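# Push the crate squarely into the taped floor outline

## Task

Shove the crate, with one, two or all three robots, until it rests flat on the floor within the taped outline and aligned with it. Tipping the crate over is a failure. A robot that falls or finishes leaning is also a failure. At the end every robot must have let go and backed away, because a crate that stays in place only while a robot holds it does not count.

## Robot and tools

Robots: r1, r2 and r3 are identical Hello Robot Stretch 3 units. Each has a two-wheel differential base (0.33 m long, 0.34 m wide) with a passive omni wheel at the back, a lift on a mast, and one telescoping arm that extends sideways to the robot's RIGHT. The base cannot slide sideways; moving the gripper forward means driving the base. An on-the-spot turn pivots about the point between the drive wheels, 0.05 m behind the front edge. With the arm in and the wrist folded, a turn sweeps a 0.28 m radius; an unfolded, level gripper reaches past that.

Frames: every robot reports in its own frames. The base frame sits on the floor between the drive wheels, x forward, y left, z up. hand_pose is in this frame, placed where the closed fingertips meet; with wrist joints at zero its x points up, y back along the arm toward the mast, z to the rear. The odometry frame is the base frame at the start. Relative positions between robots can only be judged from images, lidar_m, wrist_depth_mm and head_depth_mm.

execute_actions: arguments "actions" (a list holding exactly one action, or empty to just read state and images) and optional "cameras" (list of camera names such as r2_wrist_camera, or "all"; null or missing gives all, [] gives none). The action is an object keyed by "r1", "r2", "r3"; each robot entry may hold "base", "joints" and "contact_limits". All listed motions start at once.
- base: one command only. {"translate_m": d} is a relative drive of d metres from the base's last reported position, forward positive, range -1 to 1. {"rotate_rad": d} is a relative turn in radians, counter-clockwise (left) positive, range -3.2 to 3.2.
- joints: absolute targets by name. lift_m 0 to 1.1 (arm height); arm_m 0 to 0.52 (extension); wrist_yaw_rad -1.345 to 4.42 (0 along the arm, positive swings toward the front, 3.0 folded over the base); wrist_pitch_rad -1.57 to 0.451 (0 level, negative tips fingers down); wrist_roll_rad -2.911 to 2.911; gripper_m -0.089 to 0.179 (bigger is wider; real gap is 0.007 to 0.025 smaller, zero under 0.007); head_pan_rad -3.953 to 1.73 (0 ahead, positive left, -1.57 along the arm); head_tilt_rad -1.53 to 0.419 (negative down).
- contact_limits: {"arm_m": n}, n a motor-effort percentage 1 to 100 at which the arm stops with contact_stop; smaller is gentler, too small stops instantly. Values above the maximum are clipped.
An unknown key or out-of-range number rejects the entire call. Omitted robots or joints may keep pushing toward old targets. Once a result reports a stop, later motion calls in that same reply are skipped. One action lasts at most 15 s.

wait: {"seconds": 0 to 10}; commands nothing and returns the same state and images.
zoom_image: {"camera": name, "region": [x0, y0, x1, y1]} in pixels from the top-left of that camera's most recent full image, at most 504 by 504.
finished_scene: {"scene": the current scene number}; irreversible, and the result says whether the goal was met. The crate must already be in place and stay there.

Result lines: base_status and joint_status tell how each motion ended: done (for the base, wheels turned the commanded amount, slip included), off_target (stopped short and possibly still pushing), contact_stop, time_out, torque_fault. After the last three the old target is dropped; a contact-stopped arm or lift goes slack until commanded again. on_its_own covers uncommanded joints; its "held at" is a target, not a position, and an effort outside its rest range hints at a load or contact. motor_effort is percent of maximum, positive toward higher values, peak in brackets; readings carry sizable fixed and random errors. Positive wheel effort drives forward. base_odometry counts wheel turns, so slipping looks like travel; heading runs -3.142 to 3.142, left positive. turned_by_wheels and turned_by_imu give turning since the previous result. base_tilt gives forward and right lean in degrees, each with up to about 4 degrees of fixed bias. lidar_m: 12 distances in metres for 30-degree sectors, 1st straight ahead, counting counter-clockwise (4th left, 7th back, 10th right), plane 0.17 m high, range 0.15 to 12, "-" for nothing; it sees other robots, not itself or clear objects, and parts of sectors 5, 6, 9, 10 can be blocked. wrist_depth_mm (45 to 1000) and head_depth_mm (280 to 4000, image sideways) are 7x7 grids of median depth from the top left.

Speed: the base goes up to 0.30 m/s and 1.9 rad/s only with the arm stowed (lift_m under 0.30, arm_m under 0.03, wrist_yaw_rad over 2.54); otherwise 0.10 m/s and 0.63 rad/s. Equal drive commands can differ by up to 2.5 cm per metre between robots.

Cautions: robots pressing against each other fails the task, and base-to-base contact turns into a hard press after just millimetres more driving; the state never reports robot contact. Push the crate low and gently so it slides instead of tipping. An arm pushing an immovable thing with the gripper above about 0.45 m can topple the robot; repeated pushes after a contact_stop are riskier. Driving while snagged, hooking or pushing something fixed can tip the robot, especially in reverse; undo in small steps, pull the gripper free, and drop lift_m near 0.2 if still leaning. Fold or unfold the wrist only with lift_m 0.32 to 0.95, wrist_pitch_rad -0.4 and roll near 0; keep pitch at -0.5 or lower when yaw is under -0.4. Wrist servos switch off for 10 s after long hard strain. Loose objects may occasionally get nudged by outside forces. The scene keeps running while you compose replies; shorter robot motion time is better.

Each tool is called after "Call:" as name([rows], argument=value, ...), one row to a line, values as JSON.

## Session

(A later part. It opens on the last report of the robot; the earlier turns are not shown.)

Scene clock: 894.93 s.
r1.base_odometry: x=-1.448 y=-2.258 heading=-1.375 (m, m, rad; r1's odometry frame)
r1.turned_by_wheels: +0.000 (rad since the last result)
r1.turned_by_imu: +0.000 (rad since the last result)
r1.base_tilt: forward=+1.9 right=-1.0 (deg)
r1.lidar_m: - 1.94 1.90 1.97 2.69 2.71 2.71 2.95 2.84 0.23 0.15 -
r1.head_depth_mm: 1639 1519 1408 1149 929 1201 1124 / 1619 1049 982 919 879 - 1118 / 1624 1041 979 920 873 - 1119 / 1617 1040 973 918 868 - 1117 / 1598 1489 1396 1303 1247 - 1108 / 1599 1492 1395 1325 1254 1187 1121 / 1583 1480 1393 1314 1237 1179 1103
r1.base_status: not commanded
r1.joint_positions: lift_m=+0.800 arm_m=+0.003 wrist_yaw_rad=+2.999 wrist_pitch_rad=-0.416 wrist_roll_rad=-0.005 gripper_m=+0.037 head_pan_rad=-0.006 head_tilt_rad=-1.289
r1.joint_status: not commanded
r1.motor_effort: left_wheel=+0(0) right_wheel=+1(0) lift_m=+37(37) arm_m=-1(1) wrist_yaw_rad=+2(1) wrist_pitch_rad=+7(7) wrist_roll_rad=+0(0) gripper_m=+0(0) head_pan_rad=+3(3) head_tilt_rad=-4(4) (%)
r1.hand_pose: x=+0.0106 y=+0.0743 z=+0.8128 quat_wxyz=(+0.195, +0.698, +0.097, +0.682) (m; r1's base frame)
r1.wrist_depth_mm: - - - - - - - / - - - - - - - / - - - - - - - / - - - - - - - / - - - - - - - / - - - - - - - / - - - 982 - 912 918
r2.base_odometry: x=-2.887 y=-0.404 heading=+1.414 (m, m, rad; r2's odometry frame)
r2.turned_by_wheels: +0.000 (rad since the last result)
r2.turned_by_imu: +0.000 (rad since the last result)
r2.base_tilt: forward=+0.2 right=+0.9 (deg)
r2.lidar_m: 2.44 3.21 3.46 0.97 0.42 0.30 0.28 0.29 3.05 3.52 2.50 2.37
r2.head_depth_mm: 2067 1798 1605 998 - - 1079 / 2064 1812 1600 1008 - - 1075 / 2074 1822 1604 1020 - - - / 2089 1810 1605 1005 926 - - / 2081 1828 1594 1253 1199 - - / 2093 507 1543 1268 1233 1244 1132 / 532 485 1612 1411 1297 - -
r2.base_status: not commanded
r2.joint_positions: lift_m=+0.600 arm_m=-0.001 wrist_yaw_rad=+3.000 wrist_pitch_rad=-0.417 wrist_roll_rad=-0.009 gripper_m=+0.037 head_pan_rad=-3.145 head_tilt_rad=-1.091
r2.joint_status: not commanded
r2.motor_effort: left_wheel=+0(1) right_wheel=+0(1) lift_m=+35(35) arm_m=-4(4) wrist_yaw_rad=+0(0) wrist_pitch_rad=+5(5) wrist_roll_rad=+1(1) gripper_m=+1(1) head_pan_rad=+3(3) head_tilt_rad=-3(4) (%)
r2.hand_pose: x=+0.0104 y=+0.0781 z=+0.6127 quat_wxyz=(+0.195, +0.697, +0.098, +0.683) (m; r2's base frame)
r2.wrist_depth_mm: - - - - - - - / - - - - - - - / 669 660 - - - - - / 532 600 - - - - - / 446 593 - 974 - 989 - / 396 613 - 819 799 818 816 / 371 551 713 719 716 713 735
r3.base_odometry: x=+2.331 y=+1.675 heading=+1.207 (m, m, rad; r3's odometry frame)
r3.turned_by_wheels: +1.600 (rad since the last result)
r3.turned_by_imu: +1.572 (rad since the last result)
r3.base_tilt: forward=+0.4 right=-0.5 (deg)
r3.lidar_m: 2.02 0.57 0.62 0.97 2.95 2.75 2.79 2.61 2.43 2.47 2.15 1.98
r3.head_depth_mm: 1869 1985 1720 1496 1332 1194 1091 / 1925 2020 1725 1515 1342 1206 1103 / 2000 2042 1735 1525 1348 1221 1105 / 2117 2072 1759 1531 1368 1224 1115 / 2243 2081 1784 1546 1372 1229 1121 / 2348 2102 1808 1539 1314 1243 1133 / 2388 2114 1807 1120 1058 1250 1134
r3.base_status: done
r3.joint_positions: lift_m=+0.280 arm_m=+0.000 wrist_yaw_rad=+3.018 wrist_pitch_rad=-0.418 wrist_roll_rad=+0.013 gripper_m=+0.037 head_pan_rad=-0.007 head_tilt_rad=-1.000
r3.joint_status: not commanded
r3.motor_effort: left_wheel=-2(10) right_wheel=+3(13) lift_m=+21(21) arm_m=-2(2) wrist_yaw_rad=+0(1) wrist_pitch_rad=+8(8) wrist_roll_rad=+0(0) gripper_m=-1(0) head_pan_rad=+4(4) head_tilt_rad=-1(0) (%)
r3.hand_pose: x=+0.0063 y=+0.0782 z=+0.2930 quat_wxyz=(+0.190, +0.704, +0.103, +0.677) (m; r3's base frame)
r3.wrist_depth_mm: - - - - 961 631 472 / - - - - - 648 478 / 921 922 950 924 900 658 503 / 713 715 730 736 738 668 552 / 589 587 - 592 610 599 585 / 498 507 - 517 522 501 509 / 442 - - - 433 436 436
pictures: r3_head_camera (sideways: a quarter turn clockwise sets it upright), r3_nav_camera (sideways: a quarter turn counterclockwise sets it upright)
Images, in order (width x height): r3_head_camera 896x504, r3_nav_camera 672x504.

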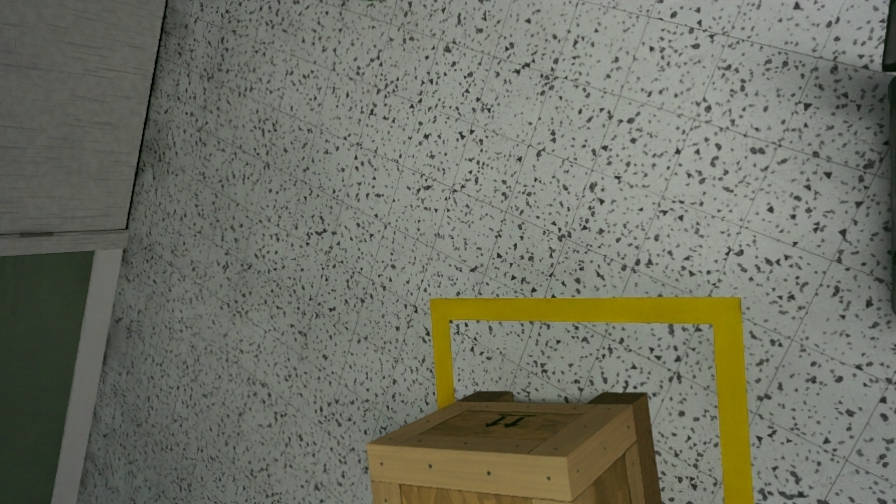

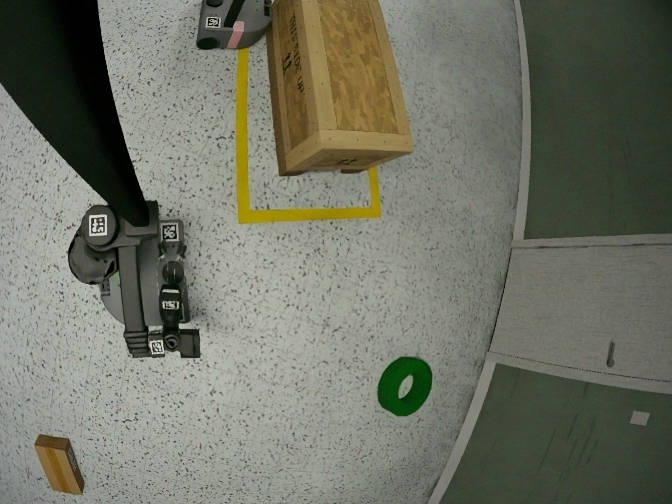

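Call:
execute_actions([
  {"r3":{"base":{"translate_m":1.0}}},
], cameras=["r3_nav_camera"])

Call:
execute_actions([
  {"r3":{"base":{"translate_m":0.22}}},
], cameras=[])

Call:
execute_actions([
  {"r3":{"base":{"rotate_rad":1.6}}},
], cameras=["r3_head_camera"])

Scene clock: 903.77 s.
r1.base_odometry: x=-1.448 y=-2.258 heading=-1.375 (m, m, rad; r1's odometry frame)
r1.turned_by_wheels: +0.000 (rad since the last result)
r1.turned_by_imu: +0.000 (rad since the last result)
r1.base_tilt: forward=+1.9 right=-1.0 (deg)
r1.lidar_m: - 1.95 1.90 1.97 2.68 2.70 2.71 2.95 2.84 0.23 0.15 -
r1.head_depth_mm: 1638 1526 1418 1144 932 1206 1133 / 1619 1050 981 923 878 - 1122 / 1623 1048 981 924 880 - 1125 / 1428 1039 981 922 868 - 1116 / 1389 1475 1387 1304 1245 - 1116 / 1590 1485 1388 1316 1255 1192 1121 / 1584 1486 1397 1302 1229 1173 1107
r1.base_status: not commanded
r1.joint_positions: lift_m=+0.800 arm_m=+0.003 wrist_yaw_rad=+2.999 wrist_pitch_rad=-0.416 wrist_roll_rad=-0.005 gripper_m=+0.037 head_pan_rad=-0.006 head_tilt_rad=-1.289
r1.joint_status: not commanded
r1.motor_effort: left_wheel=+0(1) right_wheel=-1(1) lift_m=+37(37) arm_m=-1(1) wrist_yaw_rad=+1(0) wrist_pitch_rad=+7(7) wrist_roll_rad=+0(0) gripper_m=+0(0) head_pan_rad=+2(3) head_tilt_rad=-5(4) (%)
r1.hand_pose: x=+0.0106 y=+0.0743 z=+0.8128 quat_wxyz=(+0.195, +0.698, +0.097, +0.682) (m; r1's base frame)
r1.wrist_depth_mm: - - - - - - - / - - - - - - - / - - - - - - - / - - - - - - - / - - - - - - - / - - - - - - - / - 977 - 994 912 970 912
r2.base_odometry: x=-2.887 y=-0.404 heading=+1.414 (m, m, rad; r2's odometry frame)
r2.turned_by_wheels: +0.000 (rad since the last result)
r2.turned_by_imu: -0.001 (rad since the last result)
r2.base_tilt: forward=+0.2 right=+0.8 (deg)
r2.lidar_m: 2.43 3.23 3.46 3.54 0.42 0.30 0.28 0.29 3.02 3.55 2.50 2.37
r2.head_depth_mm: 2055 1795 1611 1004 - - 1081 / 2072 1805 1588 1004 - - 1074 / 2107 1816 1598 1018 - - - / 2082 1810 1604 1004 930 - - / 2089 1832 1627 1254 1198 - - / 2101 507 1542 1273 1229 1241 1131 / 531 486 1616 1410 1304 - -
r2.base_status: not commanded
r2.joint_positions: lift_m=+0.600 arm_m=-0.001 wrist_yaw_rad=+3.000 wrist_pitch_rad=-0.417 wrist_roll_rad=-0.009 gripper_m=+0.037 head_pan_rad=-3.145 head_tilt_rad=-1.091
r2.joint_status: not commanded
r2.motor_effort: left_wheel=+1(1) right_wheel=+0(0) lift_m=+35(35) arm_m=-4(4) wrist_yaw_rad=+0(0) wrist_pitch_rad=+5(5) wrist_roll_rad=+1(1) gripper_m=+0(1) head_pan_rad=+2(1) head_tilt_rad=-4(4) (%)
r2.hand_pose: x=+0.0104 y=+0.0781 z=+0.6127 quat_wxyz=(+0.195, +0.697, +0.098, +0.683) (m; r2's base frame)
r2.wrist_depth_mm: - - - - - - - / - - - - - - - / 681 667 - - - - - / 541 600 - - - - - / 446 609 - 951 - 990 - / 399 617 - 819 801 824 822 / 368 546 696 699 713 718 726
r3.base_odometry: x=+2.687 y=+2.610 heading=+1.207 (m, m, rad; r3's odometry frame)
r3.turned_by_wheels: +0.000 (rad since the last result)
r3.turned_by_imu: -0.004 (rad since the last result)
r3.base_tilt: forward=+0.4 right=-0.5 (deg)
r3.lidar_m: 1.10 1.42 3.11 0.78 0.48 0.53 3.69 3.05 2.84 1.75 1.18 1.08
r3.head_depth_mm: 991 1148 1367 1503 1329 1204 1097 / 1030 1199 1459 1506 1341 1208 1098 / 1074 1262 1538 1525 1353 1217 1106 / 1114 1341 1664 1537 1362 1225 1115 / 1195 1432 1708 1553 1370 1233 1119 / 1253 1525 1758 1561 1382 1244 1123 / 1323 1619 1810 1577 1394 1259 1135
r3.base_status: done
r3.joint_positions: lift_m=+0.280 arm_m=+0.000 wrist_yaw_rad=+3.018 wrist_pitch_rad=-0.418 wrist_roll_rad=+0.013 gripper_m=+0.037 head_pan_rad=-0.007 head_tilt_rad=-1.000
r3.joint_status: not commanded
r3.motor_effort: left_wheel=-2(8) right_wheel=+2(12) lift_m=+21(21) arm_m=-2(2) wrist_yaw_rad=-1(0) wrist_pitch_rad=+9(8) wrist_roll_rad=+0(0) gripper_m=+0(0) head_pan_rad=+4(4) head_tilt_rad=+0(1) (%)
r3.hand_pose: x=+0.0063 y=+0.0782 z=+0.2930 quat_wxyz=(+0.190, +0.704, +0.103, +0.677) (m; r3's base frame)
r3.wrist_depth_mm: 359 - - - - - - / 387 - - - - - - / 421 436 955 949 936 950 983 / 453 473 727 741 735 740 736 / 566 548 - 598 623 595 602 / 496 503 - 522 520 507 506 / 444 - - - 432 437 438
pictures: r3_nav_camera (sideways: a quarter turn counterclockwise sets it upright)
Images, in order (width x height): r3_nav_camera 672x504.

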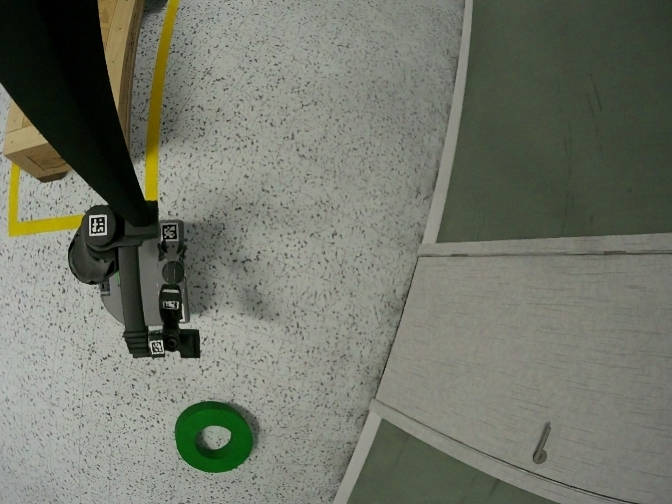

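Scene clock: 906.13 s.
r1.base_odometry: x=-1.448 y=-2.258 heading=-1.375 (m, m, rad; r1's odometry frame)
r1.turned_by_wheels: +0.000 (rad since the last result)
r1.turned_by_imu: +0.000 (rad since the last result)
r1.base_tilt: forward=+1.9 right=-1.0 (deg)
r1.lidar_m: - 1.94 1.90 1.97 2.69 2.72 2.71 2.95 2.84 0.23 0.15 -
r1.head_depth_mm: 1631 1521 1403 1151 932 1204 1135 / 1619 1047 982 921 875 - 1121 / 1633 1044 977 925 876 - 1118 / 1622 1042 974 918 865 - 1118 / 1503 1485 1385 1313 1250 - 1109 / 1416 1488 1413 1308 1245 1195 1117 / 1458 1501 1392 1325 1247 1179 1102
r1.base_status: not commanded
r1.joint_positions: lift_m=+0.800 arm_m=+0.003 wrist_yaw_rad=+2.999 wrist_pitch_rad=-0.416 wrist_roll_rad=-0.005 gripper_m=+0.037 head_pan_rad=-0.006 head_tilt_rad=-1.289
r1.joint_status: not commanded
r1.motor_effort: left_wheel=+0(1) right_wheel=+0(0) lift_m=+37(36) arm_m=-1(1) wrist_yaw_rad=+0(0) wrist_pitch_rad=+7(7) wrist_roll_rad=+0(0) gripper_m=+0(0) head_pan_rad=+3(3) head_tilt_rad=-4(4) (%)
r1.hand_pose: x=+0.0106 y=+0.0743 z=+0.8128 quat_wxyz=(+0.195, +0.698, +0.097, +0.682) (m; r1's base frame)
r1.wrist_depth_mm: - - - - - - - / - - - - - - - / - - - - - - - / - - - - - - - / - - - - - - - / - - - - - - - / - - - 972 967 924 918
r2.base_odometry: x=-2.887 y=-0.404 heading=+1.414 (m, m, rad; r2's odometry frame)
r2.turned_by_wheels: +0.000 (rad since the last result)
r2.turned_by_imu: +0.000 (rad since the last result)
r2.base_tilt: forward=+0.2 right=+0.9 (deg)
r2.lidar_m: 2.43 3.20 3.45 3.54 0.42 0.30 0.28 0.29 3.02 3.56 2.50 2.36
r2.head_depth_mm: 2078 1806 1598 1000 - - 1073 / 2079 1805 1596 1008 - - 1072 / 2084 1808 1614 1022 - - - / 2086 1808 1604 1003 922 - - / 2104 1823 1611 1252 1199 - - / 2085 508 1542 1265 1232 1244 1132 / 531 485 1609 1415 1297 - -
r2.base_status: not commanded
r2.joint_positions: lift_m=+0.600 arm_m=-0.001 wrist_yaw_rad=+3.000 wrist_pitch_rad=-0.417 wrist_roll_rad=-0.009 gripper_m=+0.037 head_pan_rad=-3.145 head_tilt_rad=-1.091
r2.joint_status: not commanded
r2.motor_effort: left_wheel=+1(0) right_wheel=+0(0) lift_m=+35(35) arm_m=-4(4) wrist_yaw_rad=+0(1) wrist_pitch_rad=+5(5) wrist_roll_rad=+1(1) gripper_m=+1(1) head_pan_rad=+3(3) head_tilt_rad=-4(4) (%)
r2.hand_pose: x=+0.0104 y=+0.0781 z=+0.6127 quat_wxyz=(+0.195, +0.697, +0.098, +0.683) (m; r2's base frame)
r2.wrist_depth_mm: - - - - - - - / - - - - - - - / 688 670 - - - - - / 534 593 - - - - - / 451 607 - 969 - 948 - / 398 625 - 817 816 820 828 / 373 546 706 702 710 723 720
r3.base_odometry: x=+2.766 y=+2.815 heading=+1.207 (m, m, rad; r3's odometry frame)
r3.turned_by_wheels: +0.000 (rad since the last result)
r3.turned_by_imu: -0.001 (rad since the last result)
r3.base_tilt: forward=+0.4 right=-0.5 (deg)
r3.lidar_m: 0.89 1.17 2.55 3.95 0.55 0.56 3.91 3.12 2.93 1.43 0.95 0.88
r3.head_depth_mm: 798 927 1107 1378 1331 1203 1095 / 830 976 1171 1436 1342 1210 1097 / 866 1020 1244 1471 1353 1218 1099 / 900 1084 1339 1533 1361 1226 1111 / 972 1165 1462 1551 1382 1236 1120 / 1021 1232 1572 1569 1380 1241 1126 / 1074 1311 1695 1570 1400 1248 1137
r3.base_status: done
r3.joint_positions: lift_m=+0.280 arm_m=+0.000 wrist_yaw_rad=+3.018 wrist_pitch_rad=-0.418 wrist_roll_rad=+0.013 gripper_m=+0.037 head_pan_rad=-0.007 head_tilt_rad=-1.000
r3.joint_status: not commanded
r3.motor_effort: left_wheel=-1(9) right_wheel=+2(11) lift_m=+21(21) arm_m=-2(2) wrist_yaw_rad=+0(2) wrist_pitch_rad=+8(8) wrist_roll_rad=+0(0) gripper_m=-1(1) head_pan_rad=+4(4) head_tilt_rad=+0(0) (%)
r3.hand_pose: x=+0.0063 y=+0.0782 z=+0.2930 quat_wxyz=(+0.190, +0.704, +0.103, +0.677) (m; r3's base frame)
r3.wrist_depth_mm: 581 - - - - - - / 567 - - - - - - / 545 765 938 943 971 963 956 / 531 688 726 743 740 747 741 / 530 583 - 594 618 599 607 / 495 502 - 516 519 503 508 / 442 - - - 431 439 435
pictures: none
No camera images: the call's "cameras" was empty. Leave "cameras" out to get every camera's image.

Scene clock: 908.40 s.
r1.base_odometry: x=-1.448 y=-2.258 heading=-1.375 (m, m, rad; r1's odometry frame)
r1.turned_by_wheels: +0.000 (rad since the last result)
r1.turned_by_imu: +0.000 (rad since the last result)
r1.base_tilt: forward=+1.9 right=-1.0 (deg)
r1.lidar_m: - 1.95 1.90 1.97 2.69 2.70 2.71 2.95 2.83 0.23 0.15 -
r1.head_depth_mm: 1615 1519 1403 1149 926 1205 1130 / 1623 1047 980 924 880 - 1124 / 1607 1045 977 918 875 - 1125 / 1610 1037 976 921 869 - 1113 / 1607 1479 1382 1308 1247 - 1108 / 1457 1485 1409 1310 1253 1191 1117 / 1458 1496 1400 1311 1238 1179 1094
r1.base_status: not commanded
r1.joint_positions: lift_m=+0.800 arm_m=+0.003 wrist_yaw_rad=+2.999 wrist_pitch_rad=-0.416 wrist_roll_rad=-0.005 gripper_m=+0.037 head_pan_rad=-0.006 head_tilt_rad=-1.289
r1.joint_status: not commanded
r1.motor_effort: left_wheel=+1(0) right_wheel=+0(0) lift_m=+37(36) arm_m=-1(1) wrist_yaw_rad=+0(0) wrist_pitch_rad=+6(7) wrist_roll_rad=+0(0) gripper_m=+0(1) head_pan_rad=+3(3) head_tilt_rad=-5(5) (%)
r1.hand_pose: x=+0.0106 y=+0.0743 z=+0.8128 quat_wxyz=(+0.195, +0.698, +0.097, +0.682) (m; r1's base frame)
r1.wrist_depth_mm: - - - - - - - / - - - - - - - / - - - - - - - / - - - - - - - / - - - - - - - / - - - - - - - / - - 974 946 934 936 891
r2.base_odometry: x=-2.887 y=-0.404 heading=+1.414 (m, m, rad; r2's odometry frame)
r2.turned_by_wheels: +0.000 (rad since the last result)
r2.turned_by_imu: +0.000 (rad since the last result)
r2.base_tilt: forward=+0.2 right=+0.9 (deg)
r2.lidar_m: 2.44 3.20 3.45 3.52 0.42 0.30 0.28 0.29 3.03 3.55 2.50 2.37
r2.head_depth_mm: 2068 1809 1601 1001 - - 1072 / 2071 1819 1598 1001 - - 1074 / 2077 1799 1601 1018 - - - / 2087 1802 1618 1004 929 - - / 2082 1818 1622 1253 1201 - - / 2096 508 1546 1274 1230 1248 1133 / 532 486 1608 1416 1309 - -
r2.base_status: not commanded
r2.joint_positions: lift_m=+0.600 arm_m=-0.001 wrist_yaw_rad=+3.000 wrist_pitch_rad=-0.417 wrist_roll_rad=-0.009 gripper_m=+0.037 head_pan_rad=-3.145 head_tilt_rad=-1.091
r2.joint_status: not commanded
r2.motor_effort: left_wheel=+0(2) right_wheel=+0(0) lift_m=+35(35) arm_m=-4(4) wrist_yaw_rad=+0(0) wrist_pitch_rad=+5(5) wrist_roll_rad=+1(1) gripper_m=+0(0) head_pan_rad=+1(1) head_tilt_rad=-4(4) (%)
r2.hand_pose: x=+0.0104 y=+0.0781 z=+0.6127 quat_wxyz=(+0.195, +0.697, +0.098, +0.683) (m; r2's base frame)
r2.wrist_depth_mm: - - - - - - - / - - - - - - - / 688 667 - - - - - / 545 597 - - - - - / 449 598 - 958 - 978 - / 393 609 - 807 812 818 831 / 375 542 713 688 707 707 737
r3.base_odometry: x=+2.766 y=+2.815 heading=+2.806 (m, m, rad; r3's odometry frame)
r3.turned_by_wheels: +1.600 (rad since the last result)
r3.turned_by_imu: +1.572 (rad since the last result)
r3.base_tilt: forward=+0.4 right=-0.5 (deg)
r3.lidar_m: 1.41 0.55 0.56 3.93 3.12 2.92 1.41 0.94 0.88 0.90 1.18 2.63
r3.head_depth_mm: 2372 2005 1717 1497 1330 1198 1093 / 2408 2015 1728 1508 1342 1211 1104 / 2460 2036 1740 1521 1349 1221 1108 / 2471 2067 1764 1535 1362 1225 1114 / 2510 2100 1786 1559 1368 1232 1119 / 2546 2048 1651 1510 1346 1241 1127 / 2519 2145 1289 1131 1028 1226 1137
r3.base_status: done
r3.joint_positions: lift_m=+0.280 arm_m=+0.000 wrist_yaw_rad=+3.018 wrist_pitch_rad=-0.418 wrist_roll_rad=+0.013 gripper_m=+0.037 head_pan_rad=-0.007 head_tilt_rad=-1.000
r3.joint_status: not commanded
r3.motor_effort: left_wheel=-2(9) right_wheel=+3(13) lift_m=+21(21) arm_m=-2(2) wrist_yaw_rad=+0(1) wrist_pitch_rad=+8(8) wrist_roll_rad=+0(0) gripper_m=+1(1) head_pan_rad=+3(4) head_tilt_rad=+0(1) (%)
r3.hand_pose: x=+0.0063 y=+0.0782 z=+0.2930 quat_wxyz=(+0.190, +0.704, +0.103, +0.677) (m; r3's base frame)
r3.wrist_depth_mm: - - - - - 580 434 / - - - - - 587 471 / 926 937 944 943 886 601 510 / 721 727 722 720 731 618 583 / 591 590 - 600 626 601 603 / 494 507 - 520 519 504 506 / 442 - - - 435 437 438
pictures: r3_head_camera (sideways: a quarter turn clockwise sets it upright)
Images, in order (width x height): r3_head_camera 896x504.

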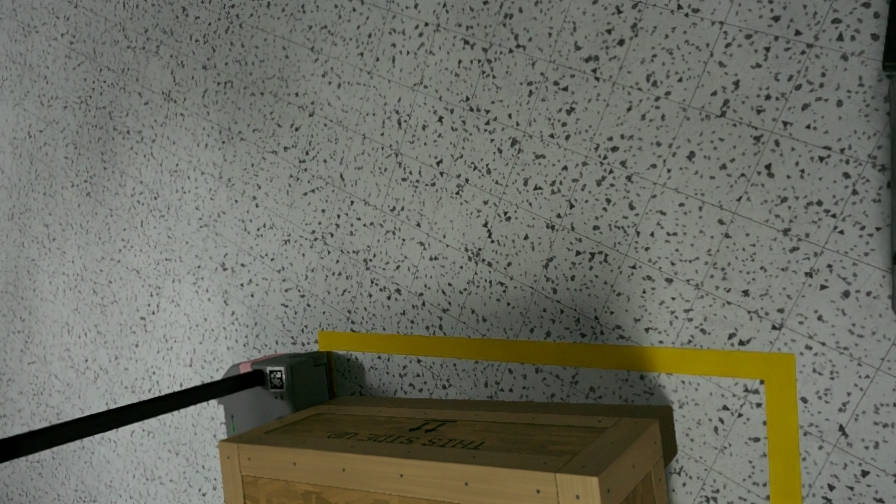

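Call:
execute_actions([
  {"r3":{"base":{"translate_m":0.49}}},
], cameras=[])

Call:
execute_actions([
  {"r3":{"base":{"rotate_rad":-1.6},"joints":{"head_pan_rad":-3.14}}},
], cameras=["r1_head_camera"])

Scene clock: 914.30 s.
r1.base_odometry: x=-1.448 y=-2.258 heading=-1.375 (m, m, rad; r1's odometry frame)
r1.turned_by_wheels: +0.000 (rad since the last result)
r1.turned_by_imu: +0.000 (rad since the last result)
r1.base_tilt: forward=+1.9 right=-1.0 (deg)
r1.lidar_m: - 1.94 1.90 1.97 2.68 2.70 2.71 2.96 2.84 0.23 0.15 -
r1.head_depth_mm: 1628 1515 1406 1143 927 1199 1131 / 1618 1048 985 920 879 - 1122 / 1619 1042 977 923 877 - 1119 / 1607 1040 979 919 872 - 1119 / 1594 1479 1406 1312 1244 - 1115 / 1586 1327 1386 1319 1249 1186 1121 / 978 1293 1387 1307 1235 1175 1098
r1.base_status: not commanded
r1.joint_positions: lift_m=+0.800 arm_m=+0.003 wrist_yaw_rad=+2.999 wrist_pitch_rad=-0.416 wrist_roll_rad=-0.005 gripper_m=+0.037 head_pan_rad=-0.006 head_tilt_rad=-1.289
r1.joint_status: not commanded
r1.motor_effort: left_wheel=+0(1) right_wheel=+0(0) lift_m=+37(37) arm_m=-1(1) wrist_yaw_rad=+0(1) wrist_pitch_rad=+7(7) wrist_roll_rad=+0(0) gripper_m=+0(0) head_pan_rad=+3(3) head_tilt_rad=-4(5) (%)
r1.hand_pose: x=+0.0106 y=+0.0743 z=+0.8128 quat_wxyz=(+0.195, +0.698, +0.097, +0.682) (m; r1's base frame)
r1.wrist_depth_mm: - - - - - - - / - - - - - - - / - - - - - - - / - - - - - - - / - - - - - - - / - - - - - - 967 / - - 978 964 943 949 920
r2.base_odometry: x=-2.887 y=-0.404 heading=+1.414 (m, m, rad; r2's odometry frame)
r2.turned_by_wheels: +0.000 (rad since the last result)
r2.turned_by_imu: -0.001 (rad since the last result)
r2.base_tilt: forward=+0.3 right=+0.9 (deg)
r2.lidar_m: 2.44 3.21 3.46 3.53 0.42 0.30 0.28 0.29 3.04 3.52 2.50 2.37
r2.head_depth_mm: 2054 1800 1597 1005 - - 1074 / 2088 1810 1605 1003 - - 1071 / 2072 1817 1617 1019 - - - / 2090 1803 1601 1006 929 - - / 2097 1819 1608 1252 1206 - - / 2085 507 1539 1273 1229 1243 1136 / 531 487 1615 1416 1301 - -
r2.base_status: not commanded
r2.joint_positions: lift_m=+0.600 arm_m=-0.001 wrist_yaw_rad=+3.000 wrist_pitch_rad=-0.417 wrist_roll_rad=-0.009 gripper_m=+0.037 head_pan_rad=-3.145 head_tilt_rad=-1.091
r2.joint_status: not commanded
r2.motor_effort: left_wheel=+0(0) right_wheel=+0(1) lift_m=+35(36) arm_m=-4(4) wrist_yaw_rad=+0(0) wrist_pitch_rad=+5(5) wrist_roll_rad=+1(1) gripper_m=+0(0) head_pan_rad=+2(2) head_tilt_rad=-3(2) (%)
r2.hand_pose: x=+0.0104 y=+0.0781 z=+0.6127 quat_wxyz=(+0.195, +0.697, +0.098, +0.683) (m; r2's base frame)
r2.wrist_depth_mm: - - - - - - - / - - - - - - - / 677 658 - - - - - / 538 595 - - - - - / 446 586 - 941 - 963 - / 392 621 - 810 802 817 846 / 369 538 714 711 720 708 731
r3.base_odometry: x=+2.303 y=+2.977 heading=+2.806 (m, m, rad; r3's odometry frame)
r3.turned_by_wheels: +0.000 (rad since the last result)
r3.turned_by_imu: -0.002 (rad since the last result)
r3.base_tilt: forward=+0.4 right=-0.5 (deg)
r3.lidar_m: 3.48 0.60 0.41 0.38 3.58 3.35 1.74 1.16 1.07 1.13 1.45 3.22
r3.head_depth_mm: 2375 1995 1712 1499 1330 1201 1098 / 2441 2002 1723 1512 1338 1211 1099 / 2453 2026 1753 1518 1353 1218 1105 / 2466 2058 1762 1538 1361 1225 1111 / 2503 2083 1778 1552 1372 1237 1122 / 2542 2112 1799 1419 1382 1246 1129 / 2591 2070 1746 1254 1128 1059 998
r3.base_status: done
r3.joint_positions: lift_m=+0.280 arm_m=+0.000 wrist_yaw_rad=+3.018 wrist_pitch_rad=-0.418 wrist_roll_rad=+0.013 gripper_m=+0.037 head_pan_rad=-0.007 head_tilt_rad=-1.000
r3.joint_status: not commanded
r3.motor_effort: left_wheel=-2(8) right_wheel=+3(12) lift_m=+22(21) arm_m=-2(2) wrist_yaw_rad=-1(1) wrist_pitch_rad=+8(8) wrist_roll_rad=+0(0) gripper_m=+1(1) head_pan_rad=+4(5) head_tilt_rad=+1(0) (%)
r3.hand_pose: x=+0.0063 y=+0.0782 z=+0.2930 quat_wxyz=(+0.190, +0.704, +0.103, +0.677) (m; r3's base frame)
r3.wrist_depth_mm: - - 374 390 412 437 458 / - - 411 428 450 483 514 / 930 942 446 465 500 529 571 / 721 729 496 515 555 594 650 / 587 589 - 562 597 591 600 / 499 503 - 524 516 505 506 / 444 - - - 433 439 439
pictures: none
No camera images: the call's "cameras" was empty. Leave "cameras" out to get every camera's image.

Scene clock: 916.63 s.
r1.base_odometry: x=-1.448 y=-2.258 heading=-1.375 (m, m, rad; r1's odometry frame)
r1.turned_by_wheels: +0.000 (rad since the last result)
r1.turned_by_imu: +0.000 (rad since the last result)
r1.base_tilt: forward=+1.9 right=-1.0 (deg)
r1.lidar_m: - 1.94 1.90 1.97 2.69 2.71 2.71 2.95 2.84 0.23 0.15 -
r1.head_depth_mm: 1611 1519 1410 1153 926 1208 1136 / 1624 1046 979 923 884 - 1123 / 1631 1040 984 920 878 - 1114 / 1607 1049 974 922 868 - 1112 / 1593 1486 1388 1307 1245 - 1116 / 1588 1288 1356 1307 1249 1193 1123 / 974 1021 1359 1314 1245 1178 1101
r1.base_status: not commanded
r1.joint_positions: lift_m=+0.800 arm_m=+0.003 wrist_yaw_rad=+2.999 wrist_pitch_rad=-0.416 wrist_roll_rad=-0.005 gripper_m=+0.037 head_pan_rad=-0.006 head_tilt_rad=-1.289
r1.joint_status: not commanded
r1.motor_effort: left_wheel=+1(1) right_wheel=+0(1) lift_m=+36(37) arm_m=-1(1) wrist_yaw_rad=+0(1) wrist_pitch_rad=+7(7) wrist_roll_rad=+0(0) gripper_m=+0(0) head_pan_rad=+2(3) head_tilt_rad=-5(4) (%)
r1.hand_pose: x=+0.0106 y=+0.0743 z=+0.8128 quat_wxyz=(+0.195, +0.698, +0.097, +0.682) (m; r1's base frame)
r1.wrist_depth_mm: - - - - - - - / - - - - - - - / - - - - - - - / - - - - - - - / - - - - - - - / - - - - - - 846 / - - 994 950 931 912 797
r2.base_odometry: x=-2.887 y=-0.404 heading=+1.414 (m, m, rad; r2's odometry frame)
r2.turned_by_wheels: +0.000 (rad since the last result)
r2.turned_by_imu: +0.000 (rad since the last result)
r2.base_tilt: forward=+0.2 right=+1.0 (deg)
r2.lidar_m: 2.44 3.22 3.45 3.53 0.42 0.30 0.28 0.29 3.03 3.55 2.49 2.37
r2.head_depth_mm: 2072 1821 1568 1000 - - 1077 / 2077 1815 1599 1008 - - 1077 / 2080 1827 1592 1017 - - - / 2105 1821 1612 1007 929 - - / 2110 1816 1606 1251 1195 - - / 2114 507 1534 1266 1235 1250 1133 / 531 485 1617 1418 1303 - -
r2.base_status: not commanded
r2.joint_positions: lift_m=+0.600 arm_m=-0.001 wrist_yaw_rad=+3.000 wrist_pitch_rad=-0.417 wrist_roll_rad=-0.009 gripper_m=+0.037 head_pan_rad=-3.145 head_tilt_rad=-1.091
r2.joint_status: not commanded
r2.motor_effort: left_wheel=+1(1) right_wheel=+0(1) lift_m=+35(35) arm_m=-4(4) wrist_yaw_rad=+0(1) wrist_pitch_rad=+5(5) wrist_roll_rad=+1(0) gripper_m=+0(1) head_pan_rad=+2(2) head_tilt_rad=-4(4) (%)
r2.hand_pose: x=+0.0104 y=+0.0781 z=+0.6127 quat_wxyz=(+0.195, +0.697, +0.098, +0.683) (m; r2's base frame)
r2.wrist_depth_mm: - - - - - - - / - - - - - - - / 684 650 - - - - - / 541 601 - - - - - / 448 605 - 942 - 956 - / 396 620 - 816 798 830 826 / 376 542 700 722 714 718 721
r3.base_odometry: x=+2.303 y=+2.977 heading=+1.206 (m, m, rad; r3's odometry frame)
r3.turned_by_wheels: -1.600 (rad since the last result)
r3.turned_by_imu: -1.573 (rad since the last result)
r3.base_tilt: forward=+0.5 right=-0.6 (deg)
r3.lidar_m: 1.12 1.43 3.12 3.46 0.61 0.41 0.38 3.59 3.34 1.77 1.17 1.07
r3.head_depth_mm: 2382 1991 1720 1044 978 1214 - / 2411 2017 1730 1052 983 1230 - / 2473 2055 1743 1061 969 1201 - / 2478 2072 1764 1067 987 1229 - / 2523 2103 1790 1562 1376 1234 - / 2581 2132 1797 1564 1380 1239 1132 / 2596 2152 1831 1579 1400 1255 1136
r3.base_status: done
r3.joint_positions: lift_m=+0.280 arm_m=+0.000 wrist_yaw_rad=+3.018 wrist_pitch_rad=-0.418 wrist_roll_rad=+0.013 gripper_m=+0.037 head_pan_rad=-3.133 head_tilt_rad=-1.000
r3.joint_status: all done
r3.motor_effort: left_wheel=+3(10) right_wheel=-3(9) lift_m=+21(21) arm_m=-2(2) wrist_yaw_rad=-1(1) wrist_pitch_rad=+8(9) wrist_roll_rad=+0(0) gripper_m=-1(0) head_pan_rad=-4(57) head_tilt_rad=+0(0) (%)
r3.hand_pose: x=+0.0063 y=+0.0782 z=+0.2930 quat_wxyz=(+0.190, +0.704, +0.103, +0.677) (m; r3's base frame)
r3.wrist_depth_mm: 654 - - - - - - / 638 - - - - - - / 623 804 952 940 964 959 976 / 607 729 730 722 729 737 748 / 566 584 - 597 613 601 607 / 496 509 - 516 522 506 508 / 442 - - - 435 435 434
pictures: r1_head_camera (sideways: a quarter turn clockwise sets it upright)
Images, in order (width x height): r1_head_camera 896x504.

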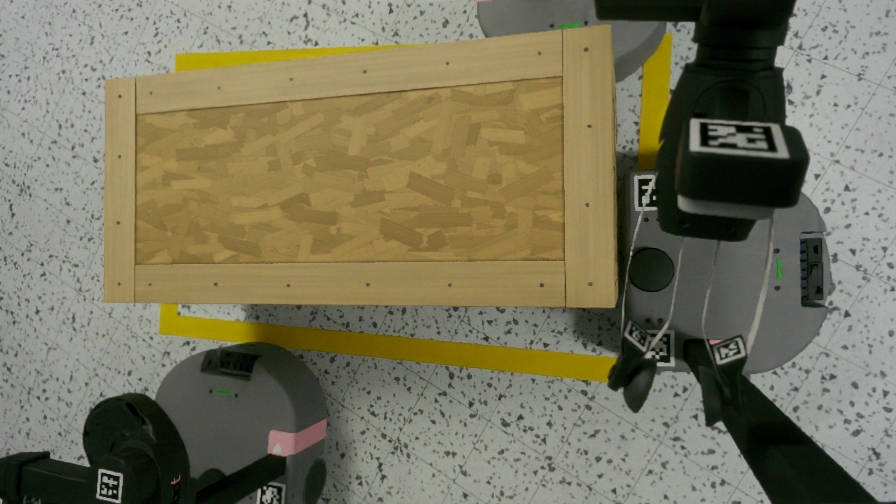

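Call:
execute_actions([
  {"r3":{"base":{"translate_m":-0.095},"joints":{"lift_m":0.6}}},
], cameras=[])

Call:
execute_actions([
  {"r1":{"base":{"translate_m":0.06}},"r2":{"base":{"translate_m":-0.04}},"r3":{"base":{"translate_m":-0.04}}},
], cameras=["r1_head_camera"])

Scene clock: 924.97 s.
r1.base_odometry: x=-1.448 y=-2.258 heading=-1.375 (m, m, rad; r1's odometry frame)
r1.turned_by_wheels: +0.000 (rad since the last result)
r1.turned_by_imu: +0.000 (rad since the last result)
r1.base_tilt: forward=+1.8 right=-1.0 (deg)
r1.lidar_m: - 1.95 1.90 1.97 2.69 2.71 2.72 2.96 2.83 0.23 0.15 -
r1.head_depth_mm: 1631 1531 1410 1151 924 1204 1129 / 1632 1047 975 922 875 - 1126 / 1608 1044 980 916 874 - 1117 / 1609 1043 975 916 867 - 1111 / 1605 1323 1350 1310 1245 - 1111 / 1596 1306 1317 1323 1258 1191 1119 / 1585 1316 1360 1309 1237 1174 1097
r1.base_status: not commanded
r1.joint_positions: lift_m=+0.800 arm_m=+0.003 wrist_yaw_rad=+2.999 wrist_pitch_rad=-0.416 wrist_roll_rad=-0.005 gripper_m=+0.037 head_pan_rad=-0.006 head_tilt_rad=-1.289
r1.joint_status: not commanded
r1.motor_effort: left_wheel=+1(1) right_wheel=+0(0) lift_m=+37(36) arm_m=-1(1) wrist_yaw_rad=+0(1) wrist_pitch_rad=+6(7) wrist_roll_rad=+0(0) gripper_m=+0(0) head_pan_rad=+2(3) head_tilt_rad=-5(4) (%)
r1.hand_pose: x=+0.0106 y=+0.0743 z=+0.8128 quat_wxyz=(+0.195, +0.698, +0.097, +0.682) (m; r1's base frame)
r1.wrist_depth_mm: - - - - - - - / - - - - - - - / - - - - - - - / - - - - - - - / - - - - - - - / - - - - - - - / - - 979 - 946 943 781
r2.base_odometry: x=-2.887 y=-0.404 heading=+1.414 (m, m, rad; r2's odometry frame)
r2.turned_by_wheels: +0.000 (rad since the last result)
r2.turned_by_imu: -0.001 (rad since the last result)
r2.base_tilt: forward=+0.2 right=+0.9 (deg)
r2.lidar_m: 2.44 3.23 3.46 3.55 0.42 0.30 0.28 0.29 3.04 3.54 2.50 2.38
r2.head_depth_mm: 2047 1803 1607 1008 - - 1074 / 2081 1820 1593 1002 - - 1077 / 2056 1827 1607 1019 - - - / 2082 1825 1600 1012 926 - - / 2076 1828 1600 1250 1198 - - / 2095 507 1538 1266 1234 1257 1139 / 531 486 1609 1405 1298 - -
r2.base_status: not commanded
r2.joint_positions: lift_m=+0.600 arm_m=-0.001 wrist_yaw_rad=+3.000 wrist_pitch_rad=-0.417 wrist_roll_rad=-0.009 gripper_m=+0.037 head_pan_rad=-3.145 head_tilt_rad=-1.091
r2.joint_status: not commanded
r2.motor_effort: left_wheel=+2(1) right_wheel=+0(1) lift_m=+35(35) arm_m=-4(4) wrist_yaw_rad=+1(1) wrist_pitch_rad=+5(5) wrist_roll_rad=+1(1) gripper_m=+0(0) head_pan_rad=+3(1) head_tilt_rad=-3(4) (%)
r2.hand_pose: x=+0.0104 y=+0.0781 z=+0.6127 quat_wxyz=(+0.195, +0.697, +0.098, +0.683) (m; r2's base frame)
r2.wrist_depth_mm: - - - - - - - / - - - - - - - / 678 668 - - - - - / 542 599 - - - - - / 459 593 - 968 - 989 - / 395 618 - 803 808 832 841 / 370 536 701 716 703 719 720
r3.base_odometry: x=+2.269 y=+2.888 heading=+1.207 (m, m, rad; r3's odometry frame)
r3.turned_by_wheels: +0.000 (rad since the last result)
r3.turned_by_imu: -0.001 (rad since the last result)
r3.base_tilt: forward=+0.4 right=-0.6 (deg)
r3.lidar_m: 1.21 1.54 3.35 3.46 0.46 0.31 0.29 0.29 3.30 1.91 1.26 1.16
r3.head_depth_mm: 2374 2002 1717 1048 960 - - / 2421 2029 1727 1054 - - - / 2460 2037 1742 1065 976 - - / 2512 2061 1762 1070 948 982 - / 2524 2099 1779 1550 1376 1261 1118 / 2571 2116 1803 1567 1382 1269 - / 2609 2136 1820 1580 1392 1271 1148
r3.base_status: done
r3.joint_positions: lift_m=+0.600 arm_m=+0.000 wrist_yaw_rad=+3.018 wrist_pitch_rad=-0.418 wrist_roll_rad=+0.013 gripper_m=+0.037 head_pan_rad=-3.133 head_tilt_rad=-1.000
r3.joint_status: all done
r3.motor_effort: left_wheel=+2(13) right_wheel=-2(12) lift_m=+28(31) arm_m=-2(2) wrist_yaw_rad=+0(1) wrist_pitch_rad=+9(9) wrist_roll_rad=+0(0) gripper_m=+0(0) head_pan_rad=-5(5) head_tilt_rad=+0(0) (%)
r3.hand_pose: x=+0.0063 y=+0.0782 z=+0.6126 quat_wxyz=(+0.190, +0.704, +0.103, +0.677) (m; r3's base frame)
r3.wrist_depth_mm: - - - - - - - / - - - - - - - / - 776 - - - - - / 612 679 - - - - - / 499 669 - - - - - / 439 685 - 873 914 886 888 / 417 599 746 762 768 771 763
pictures: none
No camera images: the call's "cameras" was empty. Leave "cameras" out to get every camera's image.

Scene clock: 927.33 s.
r1.base_odometry: x=-1.437 y=-2.317 heading=-1.375 (m, m, rad; r1's odometry frame)
r1.turned_by_wheels: +0.000 (rad since the last result)
r1.turned_by_imu: -0.061 (rad since the last result)
r1.base_tilt: forward=+1.8 right=-1.0 (deg)
r1.lidar_m: - - 1.88 1.91 2.51 4.80 2.73 3.02 2.86 0.20 0.15 -
r1.head_depth_mm: 1621 1513 1423 1319 1073 1202 1134 / 1617 1046 982 923 879 - 1123 / 1620 1041 972 921 879 - 1119 / 1598 1042 979 921 866 - 1116 / 1610 1281 1247 1301 1229 - 1120 / 1597 1297 1259 1312 1251 1189 1120 / 1577 1297 1366 1318 1243 1189 1103
r1.base_status: translate_m off_target (by the wheels' count: +0.0597 of +0.0600)
r1.joint_positions: lift_m=+0.800 arm_m=+0.003 wrist_yaw_rad=+2.999 wrist_pitch_rad=-0.416 wrist_roll_rad=-0.005 gripper_m=+0.037 head_pan_rad=-0.006 head_tilt_rad=-1.290
r1.joint_status: not commanded
r1.on_its_own: left_wheel is at rest, and its effort (+64) is outside its rest range (-18 to +18); right_wheel is at rest, and its effort (+33) is outside its rest range (-18 to +18)
r1.motor_effort: left_wheel=+64(71) right_wheel=+33(49) lift_m=+36(37) arm_m=-1(1) wrist_yaw_rad=+1(1) wrist_pitch_rad=+7(7) wrist_roll_rad=+0(0) gripper_m=+0(0) head_pan_rad=+2(3) head_tilt_rad=-4(4) (%)
r1.hand_pose: x=+0.0106 y=+0.0743 z=+0.8128 quat_wxyz=(+0.195, +0.698, +0.097, +0.682) (m; r1's base frame)
r1.wrist_depth_mm: - - - - - - - / - - - - - - - / - - - - - - - / - - - - - - - / - - - - - - - / - - - - - - - / - - 982 974 941 956 755
r2.base_odometry: x=-2.893 y=-0.443 heading=+1.414 (m, m, rad; r2's odometry frame)
r2.turned_by_wheels: +0.000 (rad since the last result)
r2.turned_by_imu: +0.027 (rad since the last result)
r2.base_tilt: forward=+0.2 right=+0.9 (deg)
r2.lidar_m: 2.47 3.33 3.47 3.42 0.38 0.28 0.28 0.29 3.02 3.47 2.51 2.40
r2.head_depth_mm: 2070 1791 1613 1000 - - 1072 / 2079 1810 1592 1008 - - 1073 / 2080 1817 1591 1021 - - - / 2087 1815 1606 1004 920 - - / 2097 1784 1599 1266 1198 - - / 546 469 1594 1278 1249 1249 1131 / 459 507 1626 1469 1320 - -
r2.base_status: translate_m off_target (by the wheels' count: -0.0397 of -0.0400)
r2.joint_positions: lift_m=+0.600 arm_m=-0.001 wrist_yaw_rad=+3.000 wrist_pitch_rad=-0.417 wrist_roll_rad=-0.009 gripper_m=+0.037 head_pan_rad=-3.145 head_tilt_rad=-1.091
r2.joint_status: not commanded
r2.on_its_own: left_wheel is at rest, and its effort (-47) is outside its rest range (-18 to +18); right_wheel is at rest, and its effort (-38) is outside its rest range (-18 to +18)
r2.motor_effort: left_wheel=-47(90) right_wheel=-38(62) lift_m=+35(35) arm_m=-4(3) wrist_yaw_rad=+1(0) wrist_pitch_rad=+5(5) wrist_roll_rad=+1(1) gripper_m=+0(0) head_pan_rad=+2(1) head_tilt_rad=-4(4) (%)
r2.hand_pose: x=+0.0104 y=+0.0781 z=+0.6127 quat_wxyz=(+0.195, +0.697, +0.098, +0.683) (m; r2's base frame)
r2.wrist_depth_mm: - - - - - - - / - - - - - - - / 685 674 - - - - - / 541 562 - - - - - / 451 513 - 952 - 961 - / 383 548 - 812 799 812 828 / 350 492 706 708 720 720 723
r3.base_odometry: x=+2.255 y=+2.851 heading=+1.207 (m, m, rad; r3's odometry frame)
r3.turned_by_wheels: +0.000 (rad since the last result)
r3.turned_by_imu: +0.022 (rad since the last result)
r3.base_tilt: forward=+0.4 right=-0.6 (deg)
r3.lidar_m: 1.25 1.61 3.66 0.87 0.40 0.29 0.28 0.28 3.31 1.90 1.28 1.20
r3.head_depth_mm: 2409 1997 1707 1045 960 - - / 2432 2025 1739 1055 - - - / 2480 2065 1746 1059 977 - - / 2497 2062 1771 1071 949 918 - / 2528 2115 1777 1561 1377 1259 1112 / 2561 2108 1803 1569 1388 1273 - / 2632 2142 1819 1582 1399 1265 1144
r3.base_status: done
r3.joint_positions: lift_m=+0.600 arm_m=+0.000 wrist_yaw_rad=+3.019 wrist_pitch_rad=-0.417 wrist_roll_rad=+0.013 gripper_m=+0.037 head_pan_rad=-3.134 head_tilt_rad=-0.999
r3.joint_status: not commanded
r3.on_its_own: right_wheel is at rest, and its effort (-23) is outside its rest range (-18 to +18)
r3.motor_effort: left_wheel=-6(25) right_wheel=-23(77) lift_m=+28(29) arm_m=-2(2) wrist_yaw_rad=+0(0) wrist_pitch_rad=+8(8) wrist_roll_rad=+0(0) gripper_m=+1(0) head_pan_rad=-4(4) head_tilt_rad=+0(1) (%)
r3.hand_pose: x=+0.0063 y=+0.0782 z=+0.6126 quat_wxyz=(+0.190, +0.704, +0.103, +0.677) (m; r3's base frame)
r3.wrist_depth_mm: - - - - - - - / - - - - - - - / - 785 - - - - - / 604 608 - - - - - / 490 550 - - - - - / 425 582 - 877 902 895 890 / 378 533 751 762 761 761 766
pictures: r1_head_camera (sideways: a quarter turn clockwise sets it upright)
Images, in order (width x height): r1_head_camera 896x504.

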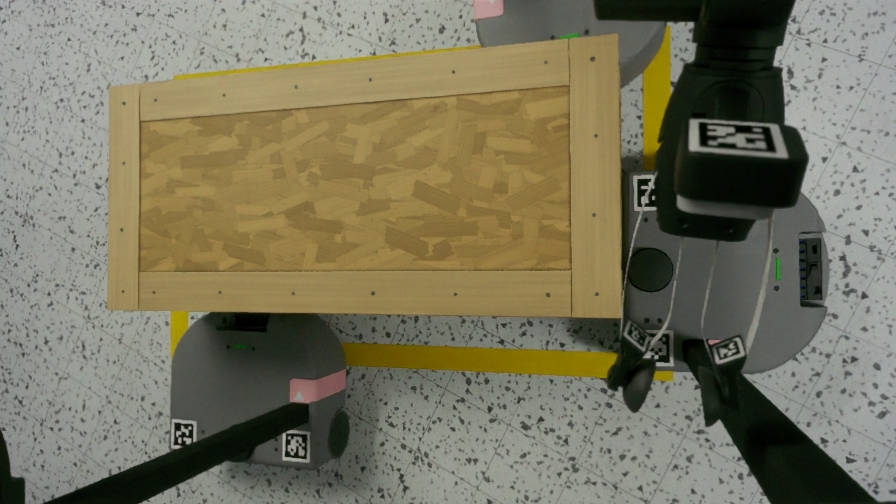

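Rotated 0.061 rad as wanted. Back off and check.

Call:
execute_actions([
  {"r1":{"base":{"translate_m":-0.5},"joints":{"head_tilt_rad":-1.0}},"r2":{"base":{"translate_m":0.5},"joints":{"head_tilt_rad":-0.9}},"r3":{"base":{"translate_m":0.5},"joints":{"head_tilt_rad":-0.9}}},
], cameras=["r1_head_camera","r2_head_camera","r3_head_camera"])

Scene clock: 936.83 s.
r1.base_odometry: x=-1.534 y=-1.826 heading=-1.375 (m, m, rad; r1's odometry frame)
r1.turned_by_wheels: +0.000 (rad since the last result)
r1.turned_by_imu: +0.001 (rad since the last result)
r1.base_tilt: forward=+1.8 right=-1.0 (deg)
r1.lidar_m: 0.54 1.37 2.10 2.15 2.81 2.26 2.24 2.80 2.65 2.70 1.25 0.57
r1.head_depth_mm: 2543 2083 1789 1529 1362 1208 1098 / 2533 2096 1276 1088 1308 1209 1100 / 2508 1443 1219 1080 1313 1209 1107 / 2487 1442 1219 1073 1302 1205 1113 / 2391 2067 1709 1494 1318 1215 1097 / 2464 2091 1736 1517 1340 1207 1106 / 2486 2046 1687 1511 1330 1204 1088
r1.base_status: done
r1.joint_positions: lift_m=+0.800 arm_m=+0.003 wrist_yaw_rad=+2.999 wrist_pitch_rad=-0.416 wrist_roll_rad=-0.005 gripper_m=+0.037 head_pan_rad=-0.006 head_tilt_rad=-1.001
r1.joint_status: all done
r1.motor_effort: left_wheel=+0(50) right_wheel=+1(27) lift_m=+37(37) arm_m=-1(1) wrist_yaw_rad=+0(1) wrist_pitch_rad=+7(7) wrist_roll_rad=+0(0) gripper_m=+0(0) head_pan_rad=+2(2) head_tilt_rad=+0(16) (%)
r1.hand_pose: x=+0.0106 y=+0.0743 z=+0.8128 quat_wxyz=(+0.195, +0.698, +0.097, +0.682) (m; r1's base frame)
r1.wrist_depth_mm: - - - - - - - / - - - - - - - / - - - - - - - / - - - - - - - / - - - - - - - / - - - - - - - / - - 963 954 984 933 906
r2.base_odometry: x=-2.815 y=+0.051 heading=+1.414 (m, m, rad; r2's odometry frame)
r2.turned_by_wheels: +0.000 (rad since the last result)
r2.turned_by_imu: +0.002 (rad since the last result)
r2.base_tilt: forward=+0.2 right=+0.9 (deg)
r2.lidar_m: 2.02 2.73 3.23 3.33 1.05 0.79 0.77 1.24 3.25 2.84 2.04 1.96
r2.head_depth_mm: 2501 2114 1347 1199 1372 - - / 2602 2359 1357 1204 1375 - - / 2736 2388 1358 1198 1378 - - / 2823 2378 1366 1211 1386 1274 1167 / 2968 2384 1962 1657 1438 1265 1164 / 3034 2409 1963 1647 1441 1275 1170 / 3146 2407 1980 1617 1441 1275 1171
r2.base_status: done
r2.joint_positions: lift_m=+0.600 arm_m=-0.001 wrist_yaw_rad=+3.000 wrist_pitch_rad=-0.417 wrist_roll_rad=-0.009 gripper_m=+0.037 head_pan_rad=-3.145 head_tilt_rad=-0.902
r2.joint_status: all done
r2.motor_effort: left_wheel=+0(38) right_wheel=+0(32) lift_m=+35(35) arm_m=-4(3) wrist_yaw_rad=+1(0) wrist_pitch_rad=+5(5) wrist_roll_rad=+1(0) gripper_m=+0(0) head_pan_rad=+3(2) head_tilt_rad=+0(13) (%)
r2.hand_pose: x=+0.0104 y=+0.0781 z=+0.6127 quat_wxyz=(+0.195, +0.697, +0.098, +0.683) (m; r2's base frame)
r2.wrist_depth_mm: - - - - - - - / - - - - - - - / - - - - - - - / - - - - - - - / 914 910 - 963 - 963 - / 804 799 - 809 814 824 817 / 701 709 700 701 702 716 725
r3.base_odometry: x=+2.433 y=+3.318 heading=+1.207 (m, m, rad; r3's odometry frame)
r3.turned_by_wheels: +0.000 (rad since the last result)
r3.turned_by_imu: -0.003 (rad since the last result)
r3.base_tilt: forward=+0.4 right=-0.5 (deg)
r3.lidar_m: 0.79 1.02 2.32 3.49 4.25 0.81 0.77 3.77 3.50 1.18 0.81 0.76
r3.head_depth_mm: 2738 1968 1321 1208 1372 - - / 3035 2363 1347 1215 1407 - - / 3091 2388 1357 1210 1395 - - / 3113 2420 1405 1242 1407 1261 1172 / 3230 2470 1981 1680 1446 1277 1182 / 3248 2505 2014 1698 1452 1278 - / 3326 2521 2036 1716 1473 1290 1178
r3.base_status: done
r3.joint_positions: lift_m=+0.600 arm_m=+0.000 wrist_yaw_rad=+3.019 wrist_pitch_rad=-0.417 wrist_roll_rad=+0.013 gripper_m=+0.037 head_pan_rad=-3.134 head_tilt_rad=-0.902
r3.joint_status: all done
r3.motor_effort: left_wheel=+0(7) right_wheel=+0(13) lift_m=+28(29) arm_m=-2(2) wrist_yaw_rad=+0(1) wrist_pitch_rad=+9(8) wrist_roll_rad=+0(0) gripper_m=+0(1) head_pan_rad=-3(3) head_tilt_rad=+2(12) (%)
r3.hand_pose: x=+0.0063 y=+0.0782 z=+0.6126 quat_wxyz=(+0.190, +0.704, +0.103, +0.677) (m; r3's base frame)
r3.wrist_depth_mm: - - - - - - - / - - - - - - - / - - - - - - - / - - - - - - - / - - - - - - - / 866 884 - 879 904 878 891 / 754 768 733 755 766 766 770
pictures: r1_head_camera (sideways: a quarter turn clockwise sets it upright), r2_head_camera (sideways: a quarter turn clockwise sets it upright), r3_head_camera (sideways: a quarter turn clockwise sets it upright)
Images, in order (width x height): r1_head_camera 896x504, r2_head_camera 896x504, r3_head_camera 896x504.

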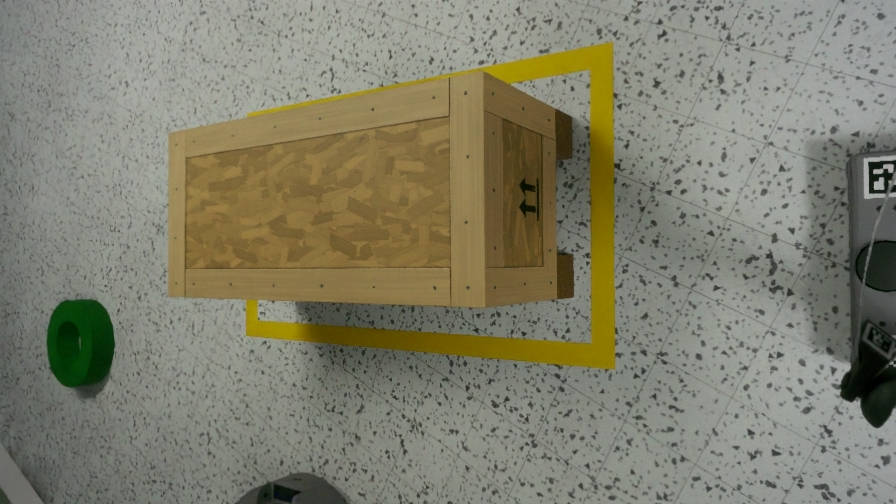

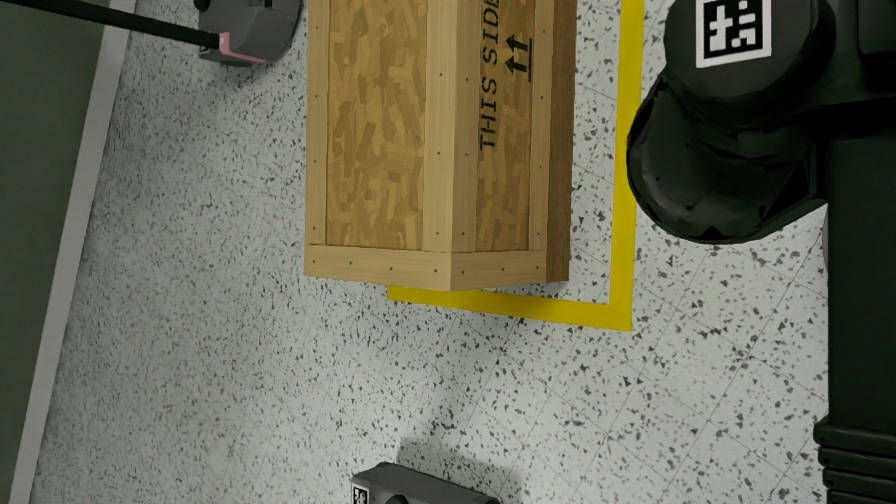

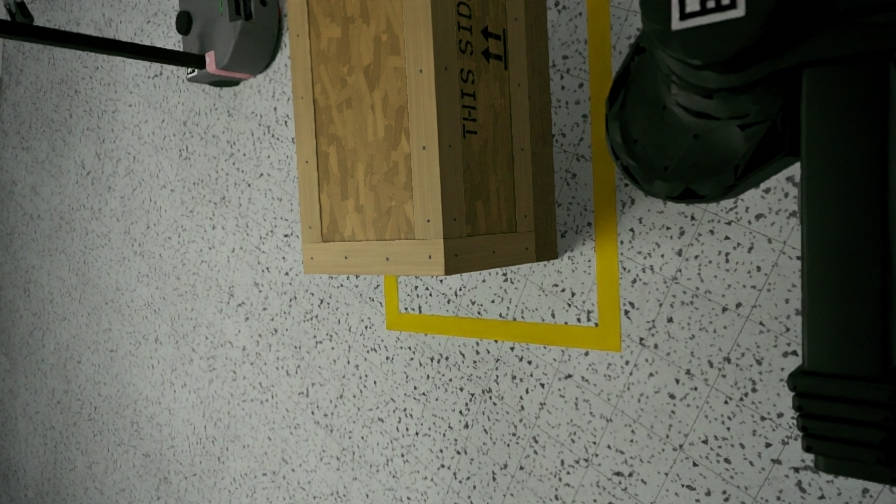

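Call:
finished_scene(scene=1)

The scene is finished: the task was done.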